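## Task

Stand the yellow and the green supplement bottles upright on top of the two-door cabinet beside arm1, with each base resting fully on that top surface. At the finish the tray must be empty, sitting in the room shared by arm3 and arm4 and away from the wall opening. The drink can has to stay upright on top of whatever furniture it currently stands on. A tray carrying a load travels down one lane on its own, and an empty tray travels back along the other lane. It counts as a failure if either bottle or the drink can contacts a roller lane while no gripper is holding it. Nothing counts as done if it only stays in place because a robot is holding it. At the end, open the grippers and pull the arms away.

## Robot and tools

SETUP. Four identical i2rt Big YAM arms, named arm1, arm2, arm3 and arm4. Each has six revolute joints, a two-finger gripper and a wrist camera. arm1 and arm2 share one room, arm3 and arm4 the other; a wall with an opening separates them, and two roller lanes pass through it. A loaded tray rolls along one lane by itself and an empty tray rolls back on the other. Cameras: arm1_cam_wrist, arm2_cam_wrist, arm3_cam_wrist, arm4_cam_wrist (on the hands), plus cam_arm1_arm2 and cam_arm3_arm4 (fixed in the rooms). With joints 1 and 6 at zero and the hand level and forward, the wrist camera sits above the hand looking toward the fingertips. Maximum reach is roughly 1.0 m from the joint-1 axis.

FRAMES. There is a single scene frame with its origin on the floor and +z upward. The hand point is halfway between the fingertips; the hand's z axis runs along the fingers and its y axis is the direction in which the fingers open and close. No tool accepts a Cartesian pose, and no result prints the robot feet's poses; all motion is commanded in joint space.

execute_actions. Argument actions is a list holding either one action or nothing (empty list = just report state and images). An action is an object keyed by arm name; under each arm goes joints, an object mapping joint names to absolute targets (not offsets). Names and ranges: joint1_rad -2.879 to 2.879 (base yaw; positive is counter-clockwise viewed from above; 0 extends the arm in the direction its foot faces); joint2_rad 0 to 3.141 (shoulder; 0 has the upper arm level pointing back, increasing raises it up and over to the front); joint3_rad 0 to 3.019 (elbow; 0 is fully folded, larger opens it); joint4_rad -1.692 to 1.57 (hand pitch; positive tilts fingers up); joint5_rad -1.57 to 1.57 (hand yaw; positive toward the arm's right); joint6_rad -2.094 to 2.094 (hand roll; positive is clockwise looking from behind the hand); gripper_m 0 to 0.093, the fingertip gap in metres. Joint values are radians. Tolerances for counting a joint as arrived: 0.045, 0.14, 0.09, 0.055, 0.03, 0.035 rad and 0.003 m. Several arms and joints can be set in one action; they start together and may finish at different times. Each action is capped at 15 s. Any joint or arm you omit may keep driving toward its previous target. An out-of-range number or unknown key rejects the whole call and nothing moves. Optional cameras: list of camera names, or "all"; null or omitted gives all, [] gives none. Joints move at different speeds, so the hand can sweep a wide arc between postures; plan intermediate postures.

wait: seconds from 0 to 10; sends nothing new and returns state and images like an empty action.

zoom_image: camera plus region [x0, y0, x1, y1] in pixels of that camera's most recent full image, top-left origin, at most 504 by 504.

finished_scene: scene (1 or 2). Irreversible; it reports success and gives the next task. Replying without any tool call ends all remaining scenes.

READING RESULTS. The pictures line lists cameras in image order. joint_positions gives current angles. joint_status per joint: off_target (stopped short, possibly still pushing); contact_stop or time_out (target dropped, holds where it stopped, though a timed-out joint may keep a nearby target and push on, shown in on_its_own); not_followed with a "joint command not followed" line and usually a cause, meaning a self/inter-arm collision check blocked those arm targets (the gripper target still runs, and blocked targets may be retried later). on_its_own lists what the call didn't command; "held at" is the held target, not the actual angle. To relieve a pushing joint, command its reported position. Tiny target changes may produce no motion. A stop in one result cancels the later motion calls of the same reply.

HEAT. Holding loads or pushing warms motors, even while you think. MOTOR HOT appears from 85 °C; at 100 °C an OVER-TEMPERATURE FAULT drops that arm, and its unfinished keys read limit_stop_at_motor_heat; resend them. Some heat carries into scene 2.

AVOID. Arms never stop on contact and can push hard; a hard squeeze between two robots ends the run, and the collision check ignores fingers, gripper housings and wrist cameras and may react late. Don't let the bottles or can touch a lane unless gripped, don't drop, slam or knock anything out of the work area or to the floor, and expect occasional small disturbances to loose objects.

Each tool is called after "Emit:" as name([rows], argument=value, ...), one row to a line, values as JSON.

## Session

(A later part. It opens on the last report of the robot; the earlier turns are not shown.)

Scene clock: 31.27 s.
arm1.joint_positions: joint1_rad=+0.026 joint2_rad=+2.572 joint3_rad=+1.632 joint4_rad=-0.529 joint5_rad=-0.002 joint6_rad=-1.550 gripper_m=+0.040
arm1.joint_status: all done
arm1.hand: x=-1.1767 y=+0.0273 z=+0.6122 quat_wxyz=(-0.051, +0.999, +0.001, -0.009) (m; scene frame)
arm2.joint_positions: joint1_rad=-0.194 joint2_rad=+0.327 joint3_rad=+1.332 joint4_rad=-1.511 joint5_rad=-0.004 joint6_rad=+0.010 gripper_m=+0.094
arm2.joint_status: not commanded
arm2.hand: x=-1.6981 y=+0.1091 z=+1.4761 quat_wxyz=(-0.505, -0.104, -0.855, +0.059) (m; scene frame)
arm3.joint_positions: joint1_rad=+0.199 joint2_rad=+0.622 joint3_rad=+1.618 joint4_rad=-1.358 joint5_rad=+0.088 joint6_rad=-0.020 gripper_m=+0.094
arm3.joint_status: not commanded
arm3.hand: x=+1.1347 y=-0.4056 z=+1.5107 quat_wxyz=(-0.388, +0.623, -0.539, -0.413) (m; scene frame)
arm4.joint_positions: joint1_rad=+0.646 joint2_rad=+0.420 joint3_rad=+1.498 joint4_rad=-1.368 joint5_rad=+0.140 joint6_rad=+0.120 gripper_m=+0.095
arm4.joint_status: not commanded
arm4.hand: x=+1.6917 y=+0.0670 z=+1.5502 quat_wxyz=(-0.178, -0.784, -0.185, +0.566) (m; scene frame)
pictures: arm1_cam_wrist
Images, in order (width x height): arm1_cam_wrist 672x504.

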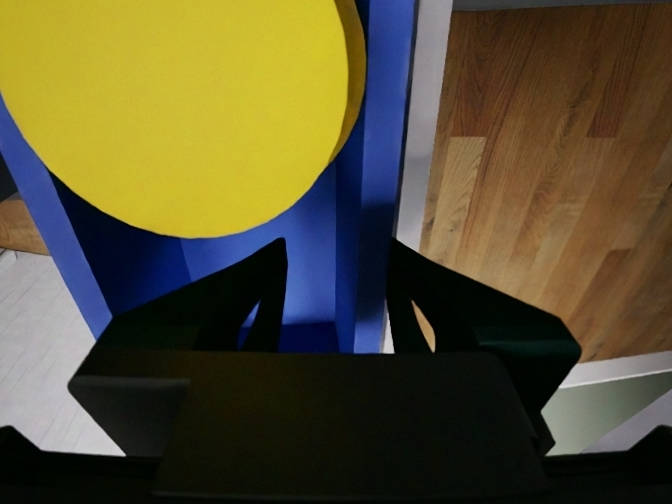

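Emit:
execute_actions([
  {"arm1":{"joints":{"gripper_m":0.06}}},
], cameras=["arm1_cam_wrist"])

Emit:
execute_actions([
  {"arm1":{"joints":{"joint2_rad":2.3,"joint4_rad":-0.83}}},
], cameras=["arm1_cam_wrist","cam_arm1_arm2"])

Emit:
zoom_image(camera="cam_arm1_arm2", region=[280,230,380,305])

Scene clock: 33.40 s.
arm1.joint_positions: joint1_rad=+0.026 joint2_rad=+2.580 joint3_rad=+1.626 joint4_rad=-0.536 joint5_rad=-0.002 joint6_rad=-1.550 gripper_m=+0.060
arm1.joint_status: all done
arm1.hand: x=-1.1766 y=+0.0192 z=+0.6056 quat_wxyz=(-0.041, +0.999, +0.001, -0.009) (m; scene frame)
arm2.joint_positions: joint1_rad=-0.194 joint2_rad=+0.327 joint3_rad=+1.332 joint4_rad=-1.511 joint5_rad=-0.004 joint6_rad=+0.010 gripper_m=+0.094
arm2.joint_status: not commanded
arm2.hand: x=-1.6981 y=+0.1091 z=+1.4761 quat_wxyz=(-0.505, -0.104, -0.855, +0.059) (m; scene frame)
arm3.joint_positions: joint1_rad=+0.199 joint2_rad=+0.622 joint3_rad=+1.618 joint4_rad=-1.358 joint5_rad=+0.088 joint6_rad=-0.020 gripper_m=+0.094
arm3.joint_status: not commanded
arm3.hand: x=+1.1347 y=-0.4056 z=+1.5107 quat_wxyz=(-0.388, +0.623, -0.539, -0.413) (m; scene frame)
arm4.joint_positions: joint1_rad=+0.646 joint2_rad=+0.420 joint3_rad=+1.498 joint4_rad=-1.368 joint5_rad=+0.140 joint6_rad=+0.120 gripper_m=+0.095
arm4.joint_status: not commanded
arm4.hand: x=+1.6917 y=+0.0670 z=+1.5502 quat_wxyz=(-0.178, -0.784, -0.185, +0.566) (m; scene frame)
pictures: arm1_cam_wrist
Images, in order (width x height): arm1_cam_wrist 672x504.

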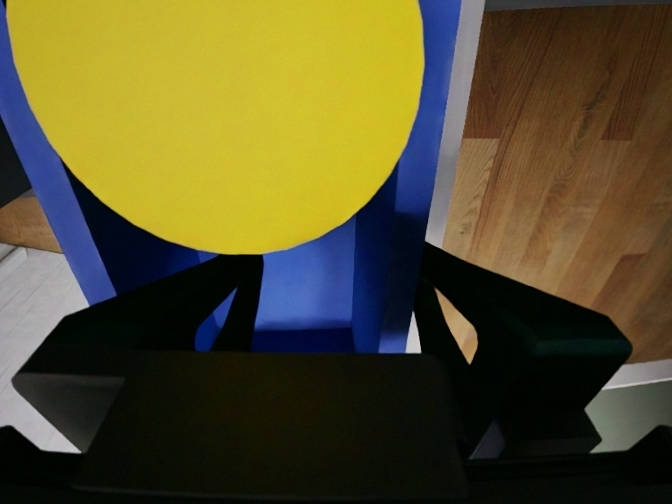

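Scene clock: 34.63 s.
arm1.joint_positions: joint1_rad=+0.026 joint2_rad=+2.266 joint3_rad=+1.617 joint4_rad=-0.821 joint5_rad=-0.002 joint6_rad=-1.549 gripper_m=+0.060
arm1.joint_status: all done
arm1.hand: x=-1.1746 y=+0.0455 z=+0.7901 quat_wxyz=(-0.051, +0.999, +0.001, -0.010) (m; scene frame)
arm2.joint_positions: joint1_rad=-0.194 joint2_rad=+0.327 joint3_rad=+1.332 joint4_rad=-1.511 joint5_rad=-0.004 joint6_rad=+0.010 gripper_m=+0.094
arm2.joint_status: not commanded
arm2.hand: x=-1.6981 y=+0.1091 z=+1.4761 quat_wxyz=(-0.505, -0.104, -0.855, +0.059) (m; scene frame)
arm3.joint_positions: joint1_rad=+0.199 joint2_rad=+0.622 joint3_rad=+1.618 joint4_rad=-1.358 joint5_rad=+0.088 joint6_rad=-0.020 gripper_m=+0.094
arm3.joint_status: not commanded
arm3.hand: x=+1.1347 y=-0.4056 z=+1.5107 quat_wxyz=(-0.388, +0.623, -0.539, -0.413) (m; scene frame)
arm4.joint_positions: joint1_rad=+0.646 joint2_rad=+0.420 joint3_rad=+1.498 joint4_rad=-1.368 joint5_rad=+0.140 joint6_rad=+0.120 gripper_m=+0.095
arm4.joint_status: not commanded
arm4.hand: x=+1.6917 y=+0.0670 z=+1.5502 quat_wxyz=(-0.178, -0.784, -0.185, +0.566) (m; scene frame)
pictures: arm1_cam_wrist, cam_arm1_arm2
Images, in order (width x height): arm1_cam_wrist 672x504, cam_arm1_arm2 672x504.

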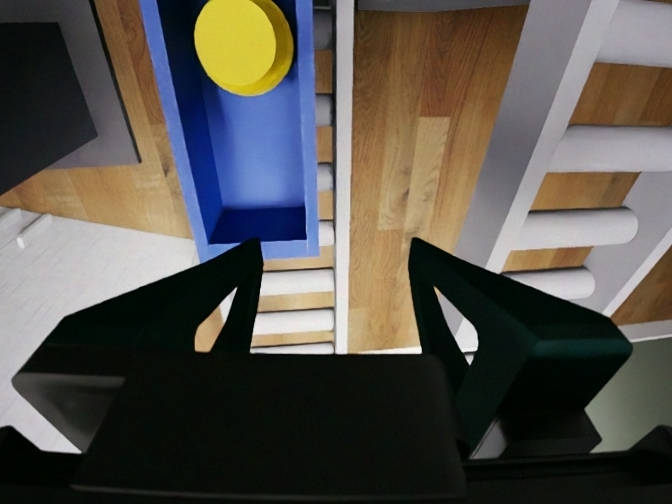

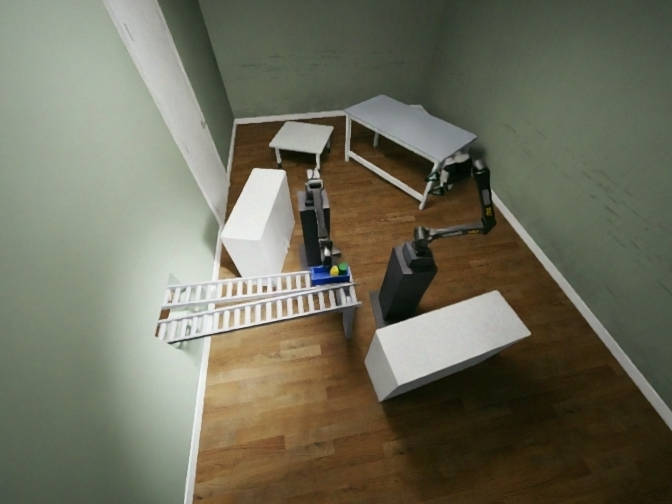

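Region (280, 230, 380, 305) of cam_arm1_arm2's 672x504 image, scaled by 5.040, with more detail than that image has; it fills the top 378 rows of this view, and the rest is white.

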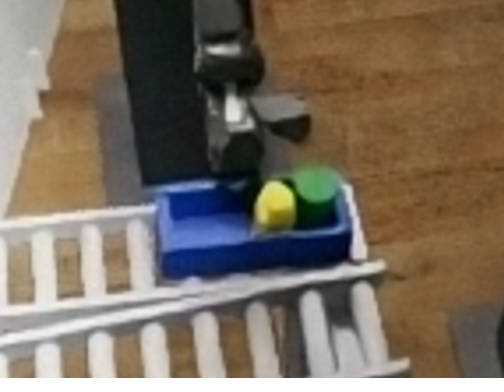

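Emit:
execute_actions([
  {"arm1":{"joints":{"joint1_rad":0.095,"joint2_rad":2.46,"joint3_rad":1.585,"joint4_rad":-0.69,"joint6_rad":-1.475,"gripper_m":0.08}}},
], cameras=["arm1_cam_wrist"])

Scene clock: 36.87 s.
arm1.joint_positions: joint1_rad=+0.099 joint2_rad=+2.465 joint3_rad=+1.569 joint4_rad=-0.698 joint5_rad=-0.001 joint6_rad=-1.485 gripper_m=+0.080
arm1.joint_status: all done
arm1.hand: x=-1.2180 y=-0.0101 z=+0.6589 quat_wxyz=(+0.011, +1.000, +0.005, -0.007) (m; scene frame)
arm2.joint_positions: joint1_rad=-0.194 joint2_rad=+0.327 joint3_rad=+1.332 joint4_rad=-1.511 joint5_rad=-0.004 joint6_rad=+0.010 gripper_m=+0.094
arm2.joint_status: not commanded
arm2.hand: x=-1.6981 y=+0.1091 z=+1.4761 quat_wxyz=(-0.505, -0.104, -0.855, +0.059) (m; scene frame)
arm3.joint_positions: joint1_rad=+0.199 joint2_rad=+0.622 joint3_rad=+1.618 joint4_rad=-1.358 joint5_rad=+0.088 joint6_rad=-0.020 gripper_m=+0.094
arm3.joint_status: not commanded
arm3.hand: x=+1.1347 y=-0.4056 z=+1.5107 quat_wxyz=(-0.388, +0.623, -0.539, -0.413) (m; scene frame)
arm4.joint_positions: joint1_rad=+0.646 joint2_rad=+0.420 joint3_rad=+1.498 joint4_rad=-1.368 joint5_rad=+0.140 joint6_rad=+0.120 gripper_m=+0.095
arm4.joint_status: not commanded
arm4.hand: x=+1.6917 y=+0.0670 z=+1.5502 quat_wxyz=(-0.178, -0.784, -0.185, +0.566) (m; scene frame)
pictures: arm1_cam_wrist
Images, in order (width x height): arm1_cam_wrist 672x504.

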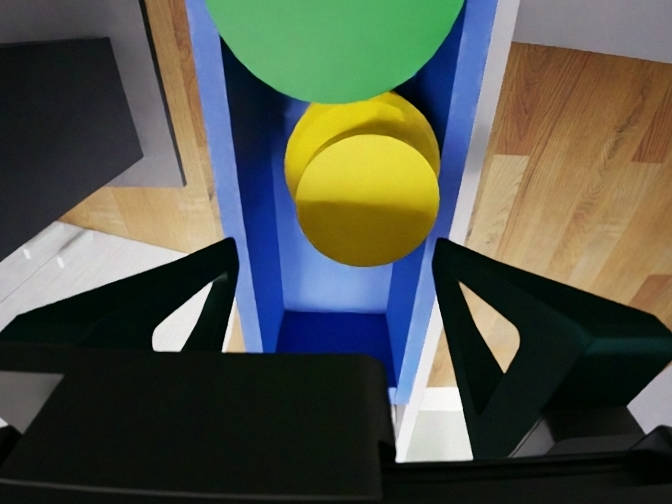

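Emit:
execute_actions([
  {"arm1":{"joints":{"joint2_rad":2.36,"joint4_rad":-0.79}}},
], cameras=[])

Emit:
execute_actions([
  {"arm1":{"joints":{"joint1_rad":0.115,"joint3_rad":1.62,"joint4_rad":-0.82,"joint6_rad":1.68}}},
], cameras=["arm1_cam_wrist","cam_arm1_arm2"])

Scene clock: 40.23 s.
arm1.joint_positions: joint1_rad=+0.099 joint2_rad=+2.362 joint3_rad=+1.569 joint4_rad=-0.782 joint5_rad=-0.001 joint6_rad=-1.485 gripper_m=+0.080
arm1.joint_status: all done
arm1.hand: x=-1.2184 y=+0.0032 z=+0.7185 quat_wxyz=(+0.002, +1.000, +0.005, -0.008) (m; scene frame)
arm2.joint_positions: joint1_rad=-0.194 joint2_rad=+0.327 joint3_rad=+1.332 joint4_rad=-1.511 joint5_rad=-0.004 joint6_rad=+0.010 gripper_m=+0.094
arm2.joint_status: not commanded
arm2.hand: x=-1.6981 y=+0.1091 z=+1.4761 quat_wxyz=(-0.505, -0.104, -0.855, +0.059) (m; scene frame)
arm3.joint_positions: joint1_rad=+0.199 joint2_rad=+0.622 joint3_rad=+1.618 joint4_rad=-1.358 joint5_rad=+0.088 joint6_rad=-0.020 gripper_m=+0.094
arm3.joint_status: not commanded
arm3.hand: x=+1.1347 y=-0.4056 z=+1.5107 quat_wxyz=(-0.388, +0.623, -0.539, -0.413) (m; scene frame)
arm4.joint_positions: joint1_rad=+0.646 joint2_rad=+0.420 joint3_rad=+1.498 joint4_rad=-1.368 joint5_rad=+0.140 joint6_rad=+0.120 gripper_m=+0.095
arm4.joint_status: not commanded
arm4.hand: x=+1.6917 y=+0.0670 z=+1.5502 quat_wxyz=(-0.178, -0.784, -0.185, +0.566) (m; scene frame)
pictures: none
No camera images: the call's "cameras" was empty. Leave "cameras" out to get every camera's image.

Scene clock: 43.00 s.
arm1.joint_positions: joint1_rad=+0.099 joint2_rad=+2.362 joint3_rad=+1.591 joint4_rad=-0.811 joint5_rad=-0.001 joint6_rad=+1.669 gripper_m=+0.080
arm1.joint_status: all done
arm1.hand: x=-1.2189 y=+0.0072 z=+0.7244 quat_wxyz=(+0.008, -0.001, -1.000, +0.005) (m; scene frame)
arm2.joint_positions: joint1_rad=-0.194 joint2_rad=+0.327 joint3_rad=+1.332 joint4_rad=-1.511 joint5_rad=-0.004 joint6_rad=+0.010 gripper_m=+0.094
arm2.joint_status: not commanded
arm2.hand: x=-1.6981 y=+0.1091 z=+1.4761 quat_wxyz=(-0.505, -0.104, -0.855, +0.059) (m; scene frame)
arm3.joint_positions: joint1_rad=+0.199 joint2_rad=+0.622 joint3_rad=+1.618 joint4_rad=-1.358 joint5_rad=+0.088 joint6_rad=-0.020 gripper_m=+0.094
arm3.joint_status: not commanded
arm3.hand: x=+1.1347 y=-0.4056 z=+1.5107 quat_wxyz=(-0.388, +0.623, -0.539, -0.413) (m; scene frame)
arm4.joint_positions: joint1_rad=+0.646 joint2_rad=+0.420 joint3_rad=+1.498 joint4_rad=-1.368 joint5_rad=+0.140 joint6_rad=+0.120 gripper_m=+0.095
arm4.joint_status: not commanded
arm4.hand: x=+1.6917 y=+0.0670 z=+1.5502 quat_wxyz=(-0.178, -0.784, -0.185, +0.566) (m; scene frame)
pictures: arm1_cam_wrist, cam_arm1_arm2
Images, in order (width x height): arm1_cam_wrist 672x504, cam_arm1_arm2 672x504.

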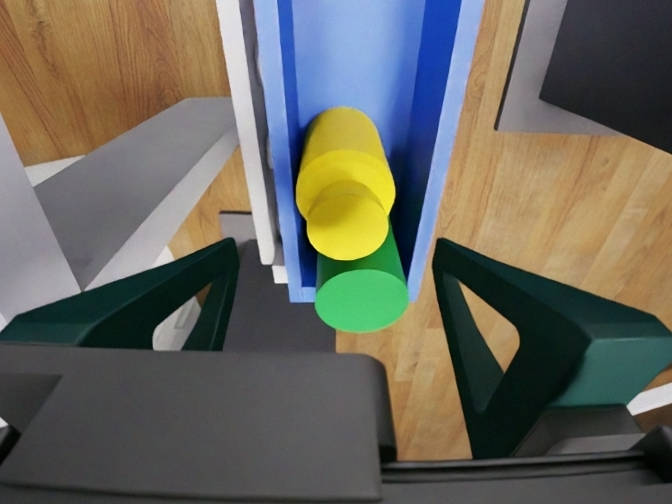

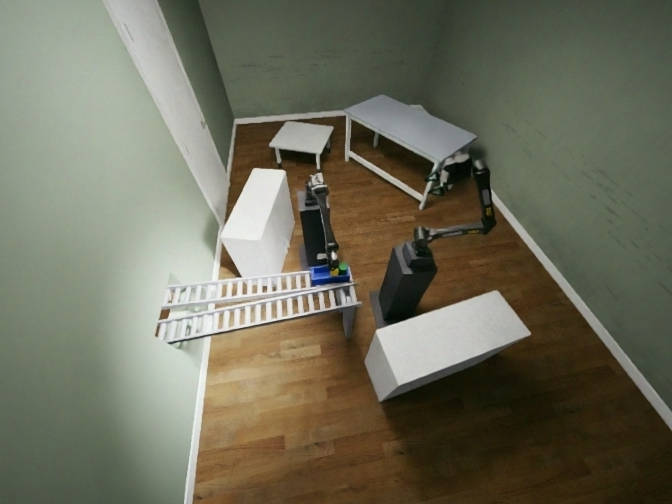

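Emit:
execute_actions([
  {"arm1":{"joints":{"joint1_rad":0.152,"joint3_rad":1.65,"joint4_rad":-0.85,"joint6_rad":1.73,"gripper_m":0.075}}},
], cameras=[])

Emit:
execute_actions([
  {"arm1":{"joints":{"joint2_rad":2.45,"joint4_rad":-0.75}}},
], cameras=["arm1_cam_wrist"])

Scene clock: 45.70 s.
arm1.joint_positions: joint1_rad=+0.150 joint2_rad=+2.362 joint3_rad=+1.622 joint4_rad=-0.841 joint5_rad=-0.001 joint6_rad=+1.719 gripper_m=+0.075
arm1.joint_status: all done
arm1.hand: x=-1.2510 y=+0.0116 z=+0.7335 quat_wxyz=(+0.007, +0.000, -1.000, +0.005) (m; scene frame)
arm2.joint_positions: joint1_rad=-0.194 joint2_rad=+0.327 joint3_rad=+1.332 joint4_rad=-1.511 joint5_rad=-0.004 joint6_rad=+0.010 gripper_m=+0.094
arm2.joint_status: not commanded
arm2.hand: x=-1.6981 y=+0.1091 z=+1.4761 quat_wxyz=(-0.505, -0.104, -0.855, +0.059) (m; scene frame)
arm3.joint_positions: joint1_rad=+0.199 joint2_rad=+0.622 joint3_rad=+1.618 joint4_rad=-1.358 joint5_rad=+0.088 joint6_rad=-0.020 gripper_m=+0.094
arm3.joint_status: not commanded
arm3.hand: x=+1.1347 y=-0.4056 z=+1.5107 quat_wxyz=(-0.388, +0.623, -0.539, -0.413) (m; scene frame)
arm4.joint_positions: joint1_rad=+0.646 joint2_rad=+0.420 joint3_rad=+1.498 joint4_rad=-1.368 joint5_rad=+0.140 joint6_rad=+0.120 gripper_m=+0.095
arm4.joint_status: not commanded
arm4.hand: x=+1.6917 y=+0.0670 z=+1.5502 quat_wxyz=(-0.178, -0.784, -0.185, +0.566) (m; scene frame)
pictures: none
No camera images: the call's "cameras" was empty. Leave "cameras" out to get every camera's image.

Scene clock: 46.70 s.
arm1.joint_positions: joint1_rad=+0.150 joint2_rad=+2.423 joint3_rad=+1.625 joint4_rad=-0.760 joint5_rad=-0.001 joint6_rad=+1.720 gripper_m=+0.075
arm1.joint_status: all done
arm1.hand: x=-1.2520 y=+0.0151 z=+0.6985 quat_wxyz=(+0.009, -0.001, -1.000, -0.007) (m; scene frame)
arm2.joint_positions: joint1_rad=-0.194 joint2_rad=+0.327 joint3_rad=+1.332 joint4_rad=-1.511 joint5_rad=-0.004 joint6_rad=+0.010 gripper_m=+0.094
arm2.joint_status: not commanded
arm2.hand: x=-1.6981 y=+0.1091 z=+1.4761 quat_wxyz=(-0.505, -0.104, -0.855, +0.059) (m; scene frame)
arm3.joint_positions: joint1_rad=+0.199 joint2_rad=+0.622 joint3_rad=+1.618 joint4_rad=-1.358 joint5_rad=+0.088 joint6_rad=-0.020 gripper_m=+0.094
arm3.joint_status: not commanded
arm3.hand: x=+1.1347 y=-0.4056 z=+1.5107 quat_wxyz=(-0.388, +0.623, -0.539, -0.413) (m; scene frame)
arm4.joint_positions: joint1_rad=+0.646 joint2_rad=+0.420 joint3_rad=+1.498 joint4_rad=-1.368 joint5_rad=+0.140 joint6_rad=+0.120 gripper_m=+0.095
arm4.joint_status: not commanded
arm4.hand: x=+1.6917 y=+0.0670 z=+1.5502 quat_wxyz=(-0.178, -0.784, -0.185, +0.566) (m; scene frame)
pictures: arm1_cam_wrist
Images, in order (width x height): arm1_cam_wrist 672x504.

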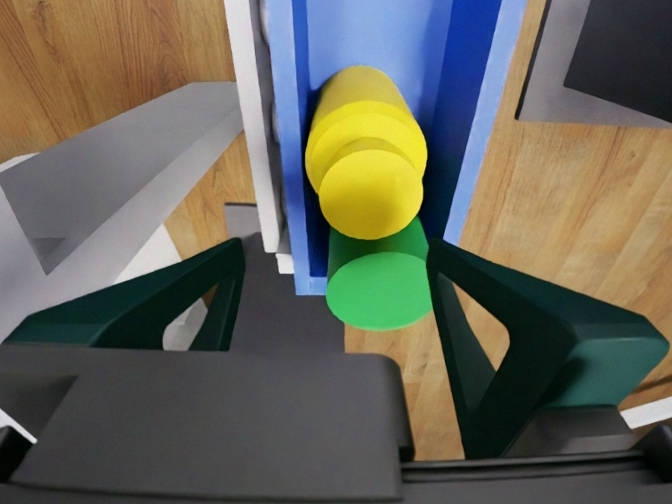

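Emit:
execute_actions([
  {"arm1":{"joints":{"joint3_rad":1.575,"joint4_rad":-0.715}}},
], cameras=[])

Emit:
execute_actions([
  {"arm1":{"joints":{"joint2_rad":2.5,"joint4_rad":-0.665}}},
], cameras=["arm1_cam_wrist"])

Scene clock: 48.20 s.
arm1.joint_positions: joint1_rad=+0.150 joint2_rad=+2.423 joint3_rad=+1.569 joint4_rad=-0.723 joint5_rad=-0.001 joint6_rad=+1.721 gripper_m=+0.075
arm1.joint_status: all done
arm1.hand: x=-1.2491 y=-0.0055 z=+0.6836 quat_wxyz=(+0.008, -0.001, -1.000, +0.003) (m; scene frame)
arm2.joint_positions: joint1_rad=-0.194 joint2_rad=+0.327 joint3_rad=+1.332 joint4_rad=-1.511 joint5_rad=-0.004 joint6_rad=+0.010 gripper_m=+0.094
arm2.joint_status: not commanded
arm2.hand: x=-1.6981 y=+0.1091 z=+1.4761 quat_wxyz=(-0.505, -0.104, -0.855, +0.059) (m; scene frame)
arm3.joint_positions: joint1_rad=+0.199 joint2_rad=+0.622 joint3_rad=+1.618 joint4_rad=-1.358 joint5_rad=+0.088 joint6_rad=-0.020 gripper_m=+0.094
arm3.joint_status: not commanded
arm3.hand: x=+1.1347 y=-0.4056 z=+1.5107 quat_wxyz=(-0.388, +0.623, -0.539, -0.413) (m; scene frame)
arm4.joint_positions: joint1_rad=+0.646 joint2_rad=+0.420 joint3_rad=+1.498 joint4_rad=-1.368 joint5_rad=+0.140 joint6_rad=+0.120 gripper_m=+0.095
arm4.joint_status: not commanded
arm4.hand: x=+1.6917 y=+0.0670 z=+1.5502 quat_wxyz=(-0.178, -0.784, -0.185, +0.566) (m; scene frame)
pictures: none
No camera images: the call's "cameras" was empty. Leave "cameras" out to get every camera's image.

Scene clock: 49.00 s.
arm1.joint_positions: joint1_rad=+0.150 joint2_rad=+2.471 joint3_rad=+1.569 joint4_rad=-0.675 joint5_rad=-0.001 joint6_rad=+1.721 gripper_m=+0.075
arm1.joint_status: all done
arm1.hand: x=-1.2488 y=-0.0103 z=+0.6560 quat_wxyz=(+0.008, -0.001, -1.000, +0.003) (m; scene frame)
arm2.joint_positions: joint1_rad=-0.194 joint2_rad=+0.327 joint3_rad=+1.332 joint4_rad=-1.511 joint5_rad=-0.004 joint6_rad=+0.010 gripper_m=+0.094
arm2.joint_status: not commanded
arm2.hand: x=-1.6981 y=+0.1091 z=+1.4761 quat_wxyz=(-0.505, -0.104, -0.855, +0.059) (m; scene frame)
arm3.joint_positions: joint1_rad=+0.199 joint2_rad=+0.622 joint3_rad=+1.618 joint4_rad=-1.358 joint5_rad=+0.088 joint6_rad=-0.020 gripper_m=+0.094
arm3.joint_status: not commanded
arm3.hand: x=+1.1347 y=-0.4056 z=+1.5107 quat_wxyz=(-0.388, +0.623, -0.539, -0.413) (m; scene frame)
arm4.joint_positions: joint1_rad=+0.646 joint2_rad=+0.420 joint3_rad=+1.498 joint4_rad=-1.368 joint5_rad=+0.140 joint6_rad=+0.120 gripper_m=+0.095
arm4.joint_status: not commanded
arm4.hand: x=+1.6917 y=+0.0670 z=+1.5502 quat_wxyz=(-0.178, -0.784, -0.185, +0.566) (m; scene frame)
pictures: arm1_cam_wrist
Images, in order (width x height): arm1_cam_wrist 672x504.

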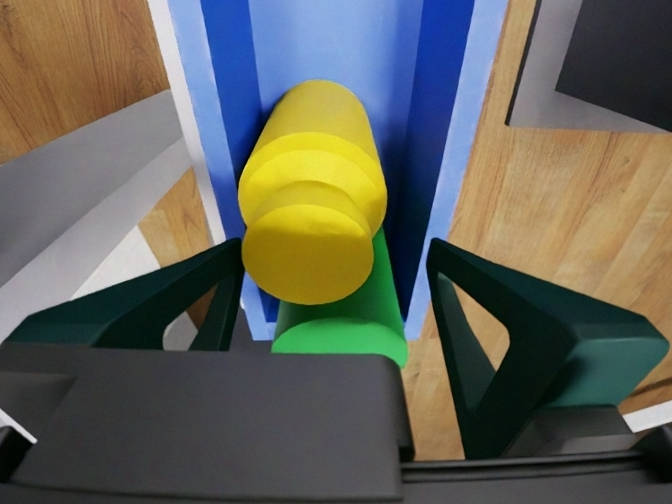

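Emit:
execute_actions([
  {"arm1":{"joints":{"joint3_rad":1.625,"joint4_rad":-0.705}}},
], cameras=[])

Emit:
execute_actions([
  {"arm1":{"joints":{"joint2_rad":2.53,"joint4_rad":-0.665}}},
], cameras=["arm1_cam_wrist"])

Scene clock: 50.23 s.
arm1.joint_positions: joint1_rad=+0.150 joint2_rad=+2.471 joint3_rad=+1.600 joint4_rad=-0.695 joint5_rad=-0.001 joint6_rad=+1.721 gripper_m=+0.075
arm1.joint_status: all done
arm1.hand: x=-1.2505 y=+0.0016 z=+0.6636 quat_wxyz=(+0.008, -0.001, -1.000, -0.003) (m; scene frame)
arm2.joint_positions: joint1_rad=-0.194 joint2_rad=+0.327 joint3_rad=+1.332 joint4_rad=-1.511 joint5_rad=-0.004 joint6_rad=+0.010 gripper_m=+0.094
arm2.joint_status: not commanded
arm2.hand: x=-1.6981 y=+0.1091 z=+1.4761 quat_wxyz=(-0.505, -0.104, -0.855, +0.059) (m; scene frame)
arm3.joint_positions: joint1_rad=+0.199 joint2_rad=+0.622 joint3_rad=+1.618 joint4_rad=-1.358 joint5_rad=+0.088 joint6_rad=-0.020 gripper_m=+0.094
arm3.joint_status: not commanded
arm3.hand: x=+1.1347 y=-0.4056 z=+1.5107 quat_wxyz=(-0.388, +0.623, -0.539, -0.413) (m; scene frame)
arm4.joint_positions: joint1_rad=+0.646 joint2_rad=+0.420 joint3_rad=+1.498 joint4_rad=-1.368 joint5_rad=+0.140 joint6_rad=+0.120 gripper_m=+0.095
arm4.joint_status: not commanded
arm4.hand: x=+1.6917 y=+0.0670 z=+1.5502 quat_wxyz=(-0.178, -0.784, -0.185, +0.566) (m; scene frame)
pictures: none
No camera images: the call's "cameras" was empty. Leave "cameras" out to get every camera's image.

Scene clock: 50.97 s.
arm1.joint_positions: joint1_rad=+0.150 joint2_rad=+2.494 joint3_rad=+1.600 joint4_rad=-0.675 joint5_rad=-0.001 joint6_rad=+1.721 gripper_m=+0.075
arm1.joint_status: all done
arm1.hand: x=-1.2502 y=-0.0018 z=+0.6502 quat_wxyz=(+0.008, -0.001, -1.000, -0.001) (m; scene frame)
arm2.joint_positions: joint1_rad=-0.194 joint2_rad=+0.327 joint3_rad=+1.332 joint4_rad=-1.511 joint5_rad=-0.004 joint6_rad=+0.010 gripper_m=+0.094
arm2.joint_status: not commanded
arm2.hand: x=-1.6981 y=+0.1091 z=+1.4761 quat_wxyz=(-0.505, -0.104, -0.855, +0.059) (m; scene frame)
arm3.joint_positions: joint1_rad=+0.199 joint2_rad=+0.622 joint3_rad=+1.618 joint4_rad=-1.358 joint5_rad=+0.088 joint6_rad=-0.020 gripper_m=+0.094
arm3.joint_status: not commanded
arm3.hand: x=+1.1347 y=-0.4056 z=+1.5107 quat_wxyz=(-0.388, +0.623, -0.539, -0.413) (m; scene frame)
arm4.joint_positions: joint1_rad=+0.646 joint2_rad=+0.420 joint3_rad=+1.498 joint4_rad=-1.368 joint5_rad=+0.140 joint6_rad=+0.120 gripper_m=+0.095
arm4.joint_status: not commanded
arm4.hand: x=+1.6917 y=+0.0670 z=+1.5502 quat_wxyz=(-0.178, -0.784, -0.185, +0.566) (m; scene frame)
pictures: arm1_cam_wrist
Images, in order (width x height): arm1_cam_wrist 672x504.

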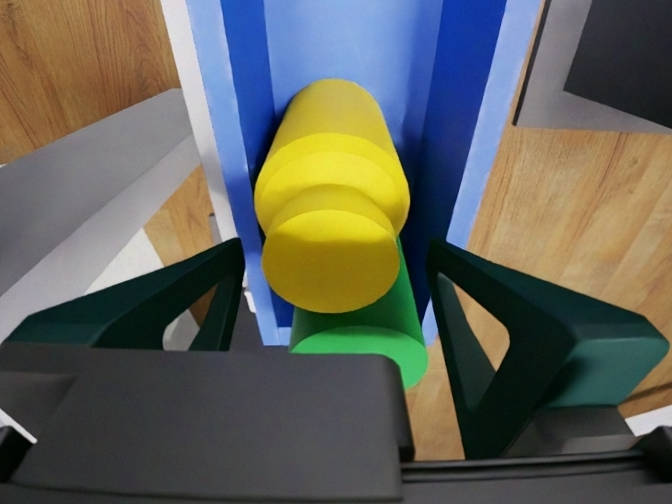

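Emit:
execute_actions([
  {"arm1":{"joints":{"joint1_rad":0.125,"joint2_rad":2.54,"joint4_rad":-0.655}}},
], cameras=["arm1_cam_wrist"])

Scene clock: 52.13 s.
arm1.joint_positions: joint1_rad=+0.137 joint2_rad=+2.498 joint3_rad=+1.600 joint4_rad=-0.666 joint5_rad=-0.001 joint6_rad=+1.721 gripper_m=+0.075
arm1.joint_status: all done
arm1.hand: x=-1.2426 y=+0.0000 z=+0.6475 quat_wxyz=(+0.009, -0.007, -1.000, -0.004) (m; scene frame)
arm2.joint_positions: joint1_rad=-0.194 joint2_rad=+0.327 joint3_rad=+1.332 joint4_rad=-1.511 joint5_rad=-0.004 joint6_rad=+0.010 gripper_m=+0.094
arm2.joint_status: not commanded
arm2.hand: x=-1.6981 y=+0.1091 z=+1.4761 quat_wxyz=(-0.505, -0.104, -0.855, +0.059) (m; scene frame)
arm3.joint_positions: joint1_rad=+0.199 joint2_rad=+0.622 joint3_rad=+1.618 joint4_rad=-1.358 joint5_rad=+0.088 joint6_rad=-0.020 gripper_m=+0.094
arm3.joint_status: not commanded
arm3.hand: x=+1.1347 y=-0.4056 z=+1.5107 quat_wxyz=(-0.388, +0.623, -0.539, -0.413) (m; scene frame)
arm4.joint_positions: joint1_rad=+0.646 joint2_rad=+0.420 joint3_rad=+1.498 joint4_rad=-1.368 joint5_rad=+0.140 joint6_rad=+0.120 gripper_m=+0.095
arm4.joint_status: not commanded
arm4.hand: x=+1.6917 y=+0.0670 z=+1.5502 quat_wxyz=(-0.178, -0.784, -0.185, +0.566) (m; scene frame)
pictures: arm1_cam_wrist
Images, in order (width x height): arm1_cam_wrist 672x504.

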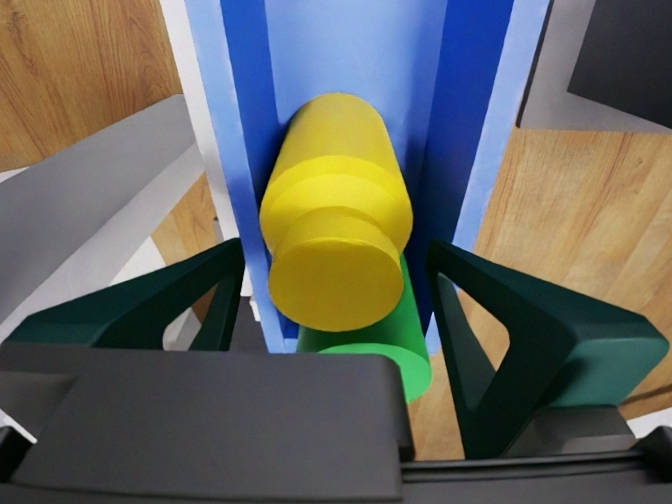

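Emit:
execute_actions([
  {"arm1":{"joints":{"gripper_m":0.03}}},
], cameras=["arm1_cam_wrist"])

Scene clock: 54.43 s.
arm1.joint_positions: joint1_rad=+0.137 joint2_rad=+2.498 joint3_rad=+1.600 joint4_rad=-0.665 joint5_rad=-0.001 joint6_rad=+1.721 gripper_m=+0.046
arm1.joint_status: gripper_m off_target (ended at +0.046, target +0.030)
arm1.hand: x=-1.2426 y=+0.0002 z=+0.6475 quat_wxyz=(+0.009, -0.008, -1.000, -0.004) (m; scene frame)
arm2.joint_positions: joint1_rad=-0.194 joint2_rad=+0.327 joint3_rad=+1.332 joint4_rad=-1.511 joint5_rad=-0.004 joint6_rad=+0.010 gripper_m=+0.094
arm2.joint_status: not commanded
arm2.hand: x=-1.6981 y=+0.1091 z=+1.4761 quat_wxyz=(-0.505, -0.104, -0.855, +0.059) (m; scene frame)
arm3.joint_positions: joint1_rad=+0.199 joint2_rad=+0.622 joint3_rad=+1.618 joint4_rad=-1.358 joint5_rad=+0.088 joint6_rad=-0.020 gripper_m=+0.094
arm3.joint_status: not commanded
arm3.hand: x=+1.1347 y=-0.4056 z=+1.5107 quat_wxyz=(-0.388, +0.623, -0.539, -0.413) (m; scene frame)
arm4.joint_positions: joint1_rad=+0.646 joint2_rad=+0.420 joint3_rad=+1.498 joint4_rad=-1.368 joint5_rad=+0.140 joint6_rad=+0.120 gripper_m=+0.095
arm4.joint_status: not commanded
arm4.hand: x=+1.6917 y=+0.0670 z=+1.5502 quat_wxyz=(-0.178, -0.784, -0.185, +0.566) (m; scene frame)
pictures: arm1_cam_wrist
Images, in order (width x height): arm1_cam_wrist 672x504.

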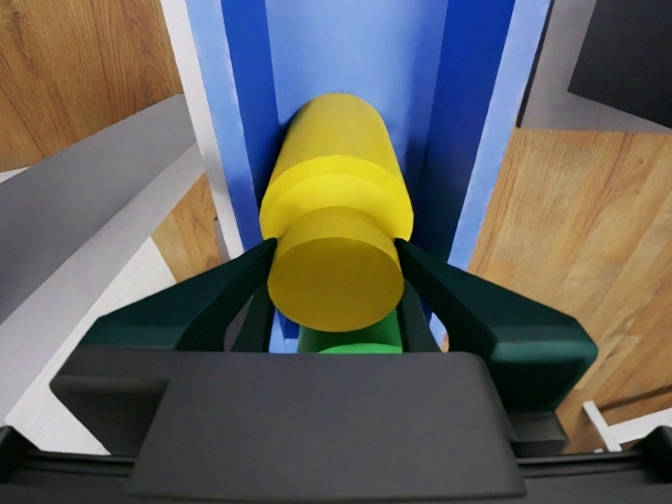

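Emit:
execute_actions([
  {"arm1":{"joints":{"joint2_rad":2.2,"joint4_rad":-0.96}}},
], cameras=[])

Emit:
execute_actions([
  {"arm1":{"joints":{"joint2_rad":1.75,"joint3_rad":1.62,"joint4_rad":-1.44}}},
], cameras=[])

Emit:
execute_actions([
  {"arm1":{"joints":{"joint1_rad":-1.55,"joint6_rad":0}}},
], cameras=["arm1_cam_wrist","cam_arm1_arm2"])

Scene clock: 56.47 s.
arm1.joint_positions: joint1_rad=+0.137 joint2_rad=+2.180 joint3_rad=+1.613 joint4_rad=-0.952 joint5_rad=+0.001 joint6_rad=+1.721 gripper_m=+0.046
arm1.joint_status: all done
arm1.hand: x=-1.2422 y=+0.0236 z=+0.8402 quat_wxyz=(+0.010, -0.008, -1.000, -0.026) (m; scene frame)
arm2.joint_positions: joint1_rad=-0.194 joint2_rad=+0.327 joint3_rad=+1.332 joint4_rad=-1.511 joint5_rad=-0.004 joint6_rad=+0.010 gripper_m=+0.094
arm2.joint_status: not commanded
arm2.hand: x=-1.6981 y=+0.1091 z=+1.4761 quat_wxyz=(-0.505, -0.104, -0.855, +0.059) (m; scene frame)
arm3.joint_positions: joint1_rad=+0.199 joint2_rad=+0.622 joint3_rad=+1.618 joint4_rad=-1.358 joint5_rad=+0.088 joint6_rad=-0.020 gripper_m=+0.094
arm3.joint_status: not commanded
arm3.hand: x=+1.1347 y=-0.4056 z=+1.5107 quat_wxyz=(-0.388, +0.623, -0.539, -0.413) (m; scene frame)
arm4.joint_positions: joint1_rad=+0.646 joint2_rad=+0.420 joint3_rad=+1.498 joint4_rad=-1.368 joint5_rad=+0.140 joint6_rad=+0.120 gripper_m=+0.095
arm4.joint_status: not commanded
arm4.hand: x=+1.6917 y=+0.0670 z=+1.5502 quat_wxyz=(-0.178, -0.784, -0.185, +0.566) (m; scene frame)
pictures: none
No camera images: the call's "cameras" was empty. Leave "cameras" out to get every camera's image.

Scene clock: 57.97 s.
arm1.joint_positions: joint1_rad=+0.137 joint2_rad=+1.743 joint3_rad=+1.604 joint4_rad=-1.433 joint5_rad=+0.001 joint6_rad=+1.721 gripper_m=+0.046
arm1.joint_status: all done
arm1.hand: x=-1.2255 y=-0.0733 z=+1.0817 quat_wxyz=(+0.007, -0.008, -1.000, +0.000) (m; scene frame)
arm2.joint_positions: joint1_rad=-0.194 joint2_rad=+0.327 joint3_rad=+1.332 joint4_rad=-1.511 joint5_rad=-0.004 joint6_rad=+0.010 gripper_m=+0.094
arm2.joint_status: not commanded
arm2.hand: x=-1.6981 y=+0.1091 z=+1.4761 quat_wxyz=(-0.505, -0.104, -0.855, +0.059) (m; scene frame)
arm3.joint_positions: joint1_rad=+0.199 joint2_rad=+0.622 joint3_rad=+1.618 joint4_rad=-1.358 joint5_rad=+0.088 joint6_rad=-0.020 gripper_m=+0.094
arm3.joint_status: not commanded
arm3.hand: x=+1.1347 y=-0.4056 z=+1.5107 quat_wxyz=(-0.388, +0.623, -0.539, -0.413) (m; scene frame)
arm4.joint_positions: joint1_rad=+0.646 joint2_rad=+0.420 joint3_rad=+1.498 joint4_rad=-1.368 joint5_rad=+0.140 joint6_rad=+0.120 gripper_m=+0.095
arm4.joint_status: not commanded
arm4.hand: x=+1.6917 y=+0.0670 z=+1.5502 quat_wxyz=(-0.178, -0.784, -0.185, +0.566) (m; scene frame)
pictures: none
No camera images: the call's "cameras" was empty. Leave "cameras" out to get every camera's image.

Scene clock: 60.20 s.
arm1.joint_positions: joint1_rad=-1.556 joint2_rad=+1.746 joint3_rad=+1.604 joint4_rad=-1.433 joint5_rad=+0.001 joint6_rad=+0.011 gripper_m=+0.046
arm1.joint_status: all done
arm1.hand: x=-0.6231 y=-0.5940 z=+1.0709 quat_wxyz=(+0.010, +0.001, -1.000, +0.000) (m; scene frame)
arm2.joint_positions: joint1_rad=-0.194 joint2_rad=+0.327 joint3_rad=+1.332 joint4_rad=-1.511 joint5_rad=-0.004 joint6_rad=+0.010 gripper_m=+0.094
arm2.joint_status: not commanded
arm2.hand: x=-1.6981 y=+0.1091 z=+1.4761 quat_wxyz=(-0.505, -0.104, -0.855, +0.059) (m; scene frame)
arm3.joint_positions: joint1_rad=+0.199 joint2_rad=+0.622 joint3_rad=+1.618 joint4_rad=-1.358 joint5_rad=+0.088 joint6_rad=-0.020 gripper_m=+0.094
arm3.joint_status: not commanded
arm3.hand: x=+1.1347 y=-0.4056 z=+1.5107 quat_wxyz=(-0.388, +0.623, -0.539, -0.413) (m; scene frame)
arm4.joint_positions: joint1_rad=+0.646 joint2_rad=+0.420 joint3_rad=+1.498 joint4_rad=-1.368 joint5_rad=+0.140 joint6_rad=+0.120 gripper_m=+0.095
arm4.joint_status: not commanded
arm4.hand: x=+1.6917 y=+0.0670 z=+1.5502 quat_wxyz=(-0.178, -0.784, -0.185, +0.566) (m; scene frame)
pictures: arm1_cam_wrist, cam_arm1_arm2
Images, in order (width x height): arm1_cam_wrist 672x504, cam_arm1_arm2 672x504.

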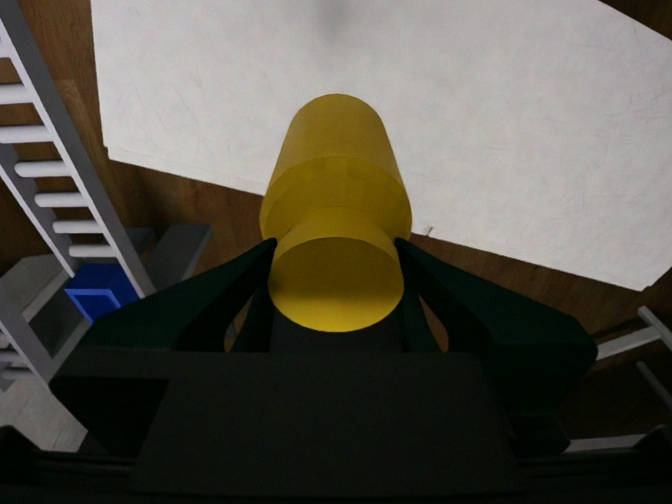

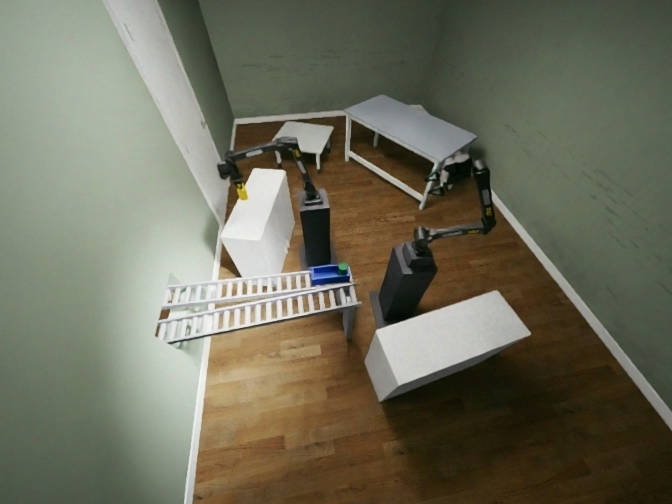

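Emit:
execute_actions([
  {"arm1":{"joints":{"joint2_rad":1.93,"joint3_rad":1.56,"joint4_rad":-1.2}}},
], cameras=["arm1_cam_wrist","cam_arm1_arm2"])

Emit:
zoom_image(camera="cam_arm1_arm2", region=[200,130,340,290])

Scene clock: 62.23 s.
arm1.joint_positions: joint1_rad=-1.556 joint2_rad=+1.955 joint3_rad=+1.536 joint4_rad=-1.208 joint5_rad=+0.001 joint6_rad=+0.010 gripper_m=+0.046
arm1.joint_status: all done
arm1.hand: x=-0.5950 y=-0.5935 z=+0.9341 quat_wxyz=(+0.035, +0.001, -0.999, +0.001) (m; scene frame)
arm2.joint_positions: joint1_rad=-0.194 joint2_rad=+0.327 joint3_rad=+1.332 joint4_rad=-1.511 joint5_rad=-0.004 joint6_rad=+0.010 gripper_m=+0.094
arm2.joint_status: not commanded
arm2.hand: x=-1.6981 y=+0.1091 z=+1.4761 quat_wxyz=(-0.505, -0.104, -0.855, +0.059) (m; scene frame)
arm3.joint_positions: joint1_rad=+0.199 joint2_rad=+0.622 joint3_rad=+1.618 joint4_rad=-1.358 joint5_rad=+0.088 joint6_rad=-0.020 gripper_m=+0.094
arm3.joint_status: not commanded
arm3.hand: x=+1.1347 y=-0.4056 z=+1.5107 quat_wxyz=(-0.388, +0.623, -0.539, -0.413) (m; scene frame)
arm4.joint_positions: joint1_rad=+0.646 joint2_rad=+0.420 joint3_rad=+1.498 joint4_rad=-1.368 joint5_rad=+0.140 joint6_rad=+0.120 gripper_m=+0.095
arm4.joint_status: not commanded
arm4.hand: x=+1.6917 y=+0.0670 z=+1.5502 quat_wxyz=(-0.178, -0.784, -0.185, +0.566) (m; scene frame)
pictures: arm1_cam_wrist, cam_arm1_arm2
Images, in order (width x height): arm1_cam_wrist 672x504, cam_arm1_arm2 672x504.

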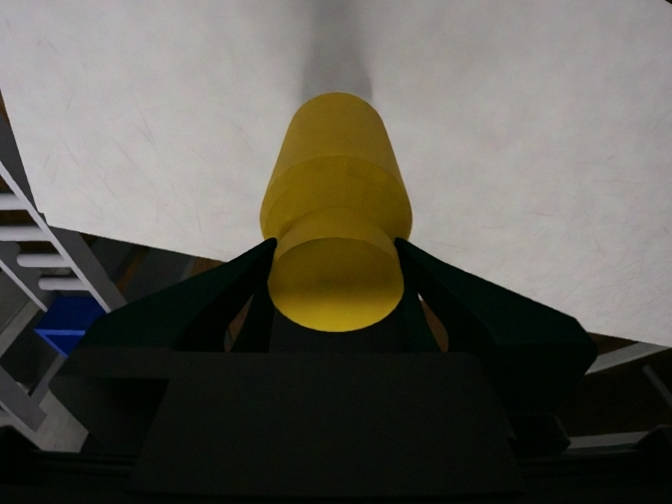

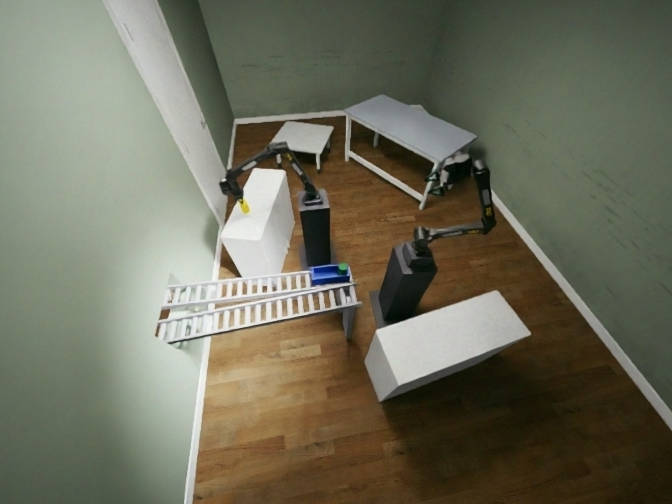

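Region (200, 130, 340, 290) of cam_arm1_arm2's 672x504 image, scaled by 3.150, with more detail than that image has; it fills the left 441 columns of this view, and the rest is white.

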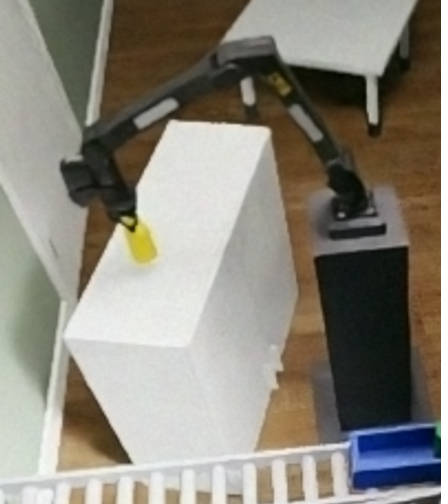

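Emit:
execute_actions([
  {"arm1":{"joints":{"joint2_rad":2.03,"joint4_rad":-1.08}}},
], cameras=["arm1_cam_wrist"])

Scene clock: 63.57 s.
arm1.joint_positions: joint1_rad=-1.556 joint2_rad=+2.023 joint3_rad=+1.536 joint4_rad=-1.089 joint5_rad=+0.001 joint6_rad=+0.010 gripper_m=+0.046
arm1.joint_status: all done
arm1.hand: x=-0.5728 y=-0.5932 z=+0.8952 quat_wxyz=(+0.010, +0.001, -1.000, +0.000) (m; scene frame)
arm2.joint_positions: joint1_rad=-0.194 joint2_rad=+0.327 joint3_rad=+1.332 joint4_rad=-1.511 joint5_rad=-0.004 joint6_rad=+0.010 gripper_m=+0.094
arm2.joint_status: not commanded
arm2.hand: x=-1.6981 y=+0.1091 z=+1.4761 quat_wxyz=(-0.505, -0.104, -0.855, +0.059) (m; scene frame)
arm3.joint_positions: joint1_rad=+0.199 joint2_rad=+0.622 joint3_rad=+1.618 joint4_rad=-1.358 joint5_rad=+0.088 joint6_rad=-0.020 gripper_m=+0.094
arm3.joint_status: not commanded
arm3.hand: x=+1.1347 y=-0.4056 z=+1.5107 quat_wxyz=(-0.388, +0.623, -0.539, -0.413) (m; scene frame)
arm4.joint_positions: joint1_rad=+0.646 joint2_rad=+0.420 joint3_rad=+1.498 joint4_rad=-1.368 joint5_rad=+0.140 joint6_rad=+0.120 gripper_m=+0.095
arm4.joint_status: not commanded
arm4.hand: x=+1.6917 y=+0.0670 z=+1.5502 quat_wxyz=(-0.178, -0.784, -0.185, +0.566) (m; scene frame)
pictures: arm1_cam_wrist
Images, in order (width x height): arm1_cam_wrist 672x504.

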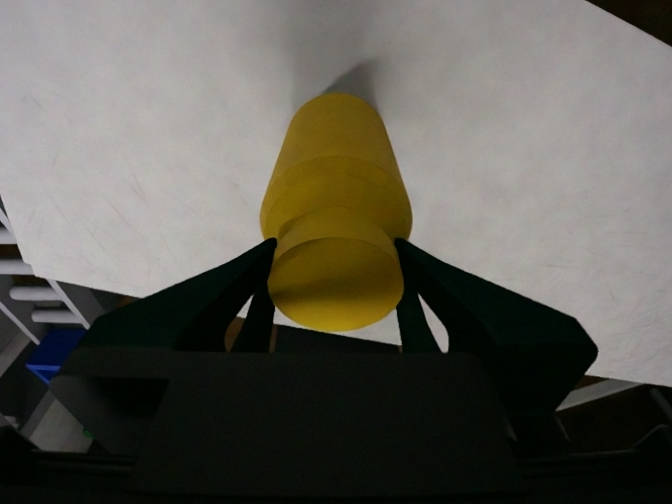

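Emit:
execute_actions([
  {"arm1":{"joints":{"joint2_rad":2.07,"joint4_rad":-1.05}}},
], cameras=["arm1_cam_wrist"])

Scene clock: 64.63 s.
arm1.joint_positions: joint1_rad=-1.556 joint2_rad=+2.045 joint3_rad=+1.536 joint4_rad=-1.060 joint5_rad=+0.001 joint6_rad=+0.010 gripper_m=+0.046
arm1.joint_status: all done
arm1.hand: x=-0.5685 y=-0.5930 z=+0.8826 quat_wxyz=(+0.006, +0.001, -1.000, +0.000) (m; scene frame)
arm2.joint_positions: joint1_rad=-0.194 joint2_rad=+0.327 joint3_rad=+1.332 joint4_rad=-1.511 joint5_rad=-0.004 joint6_rad=+0.010 gripper_m=+0.094
arm2.joint_status: not commanded
arm2.hand: x=-1.6981 y=+0.1091 z=+1.4761 quat_wxyz=(-0.505, -0.104, -0.855, +0.059) (m; scene frame)
arm3.joint_positions: joint1_rad=+0.199 joint2_rad=+0.622 joint3_rad=+1.618 joint4_rad=-1.358 joint5_rad=+0.088 joint6_rad=-0.020 gripper_m=+0.094
arm3.joint_status: not commanded
arm3.hand: x=+1.1347 y=-0.4056 z=+1.5107 quat_wxyz=(-0.388, +0.623, -0.539, -0.413) (m; scene frame)
arm4.joint_positions: joint1_rad=+0.646 joint2_rad=+0.420 joint3_rad=+1.498 joint4_rad=-1.368 joint5_rad=+0.140 joint6_rad=+0.120 gripper_m=+0.095
arm4.joint_status: not commanded
arm4.hand: x=+1.6917 y=+0.0670 z=+1.5502 quat_wxyz=(-0.178, -0.784, -0.185, +0.566) (m; scene frame)
pictures: arm1_cam_wrist
Images, in order (width x height): arm1_cam_wrist 672x504.

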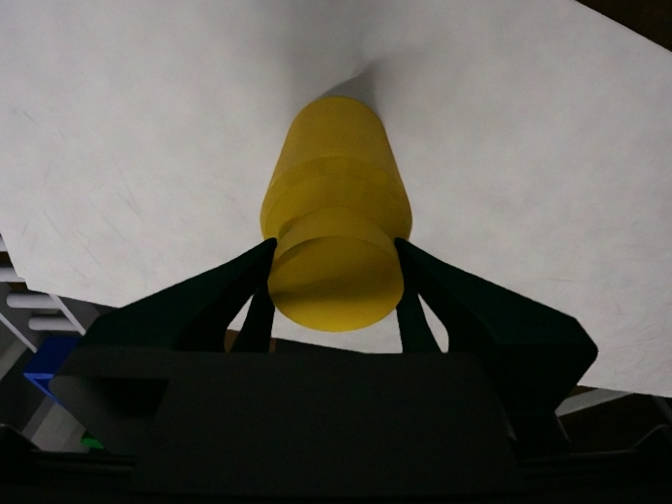

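Emit:
execute_actions([
  {"arm1":{"joints":{"joint2_rad":2.1,"joint4_rad":-1.03}}},
], cameras=["arm1_cam_wrist"])

Scene clock: 65.47 s.
arm1.joint_positions: joint1_rad=-1.556 joint2_rad=+2.047 joint3_rad=+1.536 joint4_rad=-1.047 joint5_rad=+0.001 joint6_rad=+0.009 gripper_m=+0.046
arm1.joint_status: all done
arm1.hand: x=-0.5655 y=-0.5930 z=+0.8815 quat_wxyz=(+0.001, +0.002, -1.000, +0.000) (m; scene frame)
arm2.joint_positions: joint1_rad=-0.194 joint2_rad=+0.327 joint3_rad=+1.332 joint4_rad=-1.511 joint5_rad=-0.004 joint6_rad=+0.010 gripper_m=+0.094
arm2.joint_status: not commanded
arm2.hand: x=-1.6981 y=+0.1091 z=+1.4761 quat_wxyz=(-0.505, -0.104, -0.855, +0.059) (m; scene frame)
arm3.joint_positions: joint1_rad=+0.199 joint2_rad=+0.622 joint3_rad=+1.618 joint4_rad=-1.358 joint5_rad=+0.088 joint6_rad=-0.020 gripper_m=+0.094
arm3.joint_status: not commanded
arm3.hand: x=+1.1347 y=-0.4056 z=+1.5107 quat_wxyz=(-0.388, +0.623, -0.539, -0.413) (m; scene frame)
arm4.joint_positions: joint1_rad=+0.646 joint2_rad=+0.420 joint3_rad=+1.498 joint4_rad=-1.368 joint5_rad=+0.140 joint6_rad=+0.120 gripper_m=+0.095
arm4.joint_status: not commanded
arm4.hand: x=+1.6917 y=+0.0670 z=+1.5502 quat_wxyz=(-0.178, -0.784, -0.185, +0.566) (m; scene frame)
pictures: arm1_cam_wrist
Images, in order (width x height): arm1_cam_wrist 672x504.

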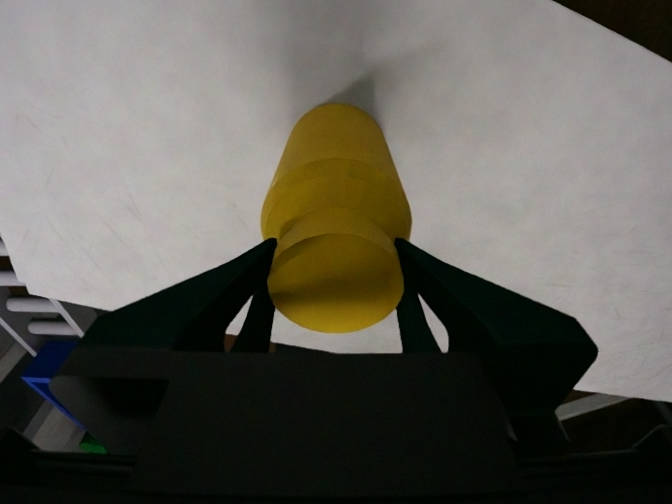

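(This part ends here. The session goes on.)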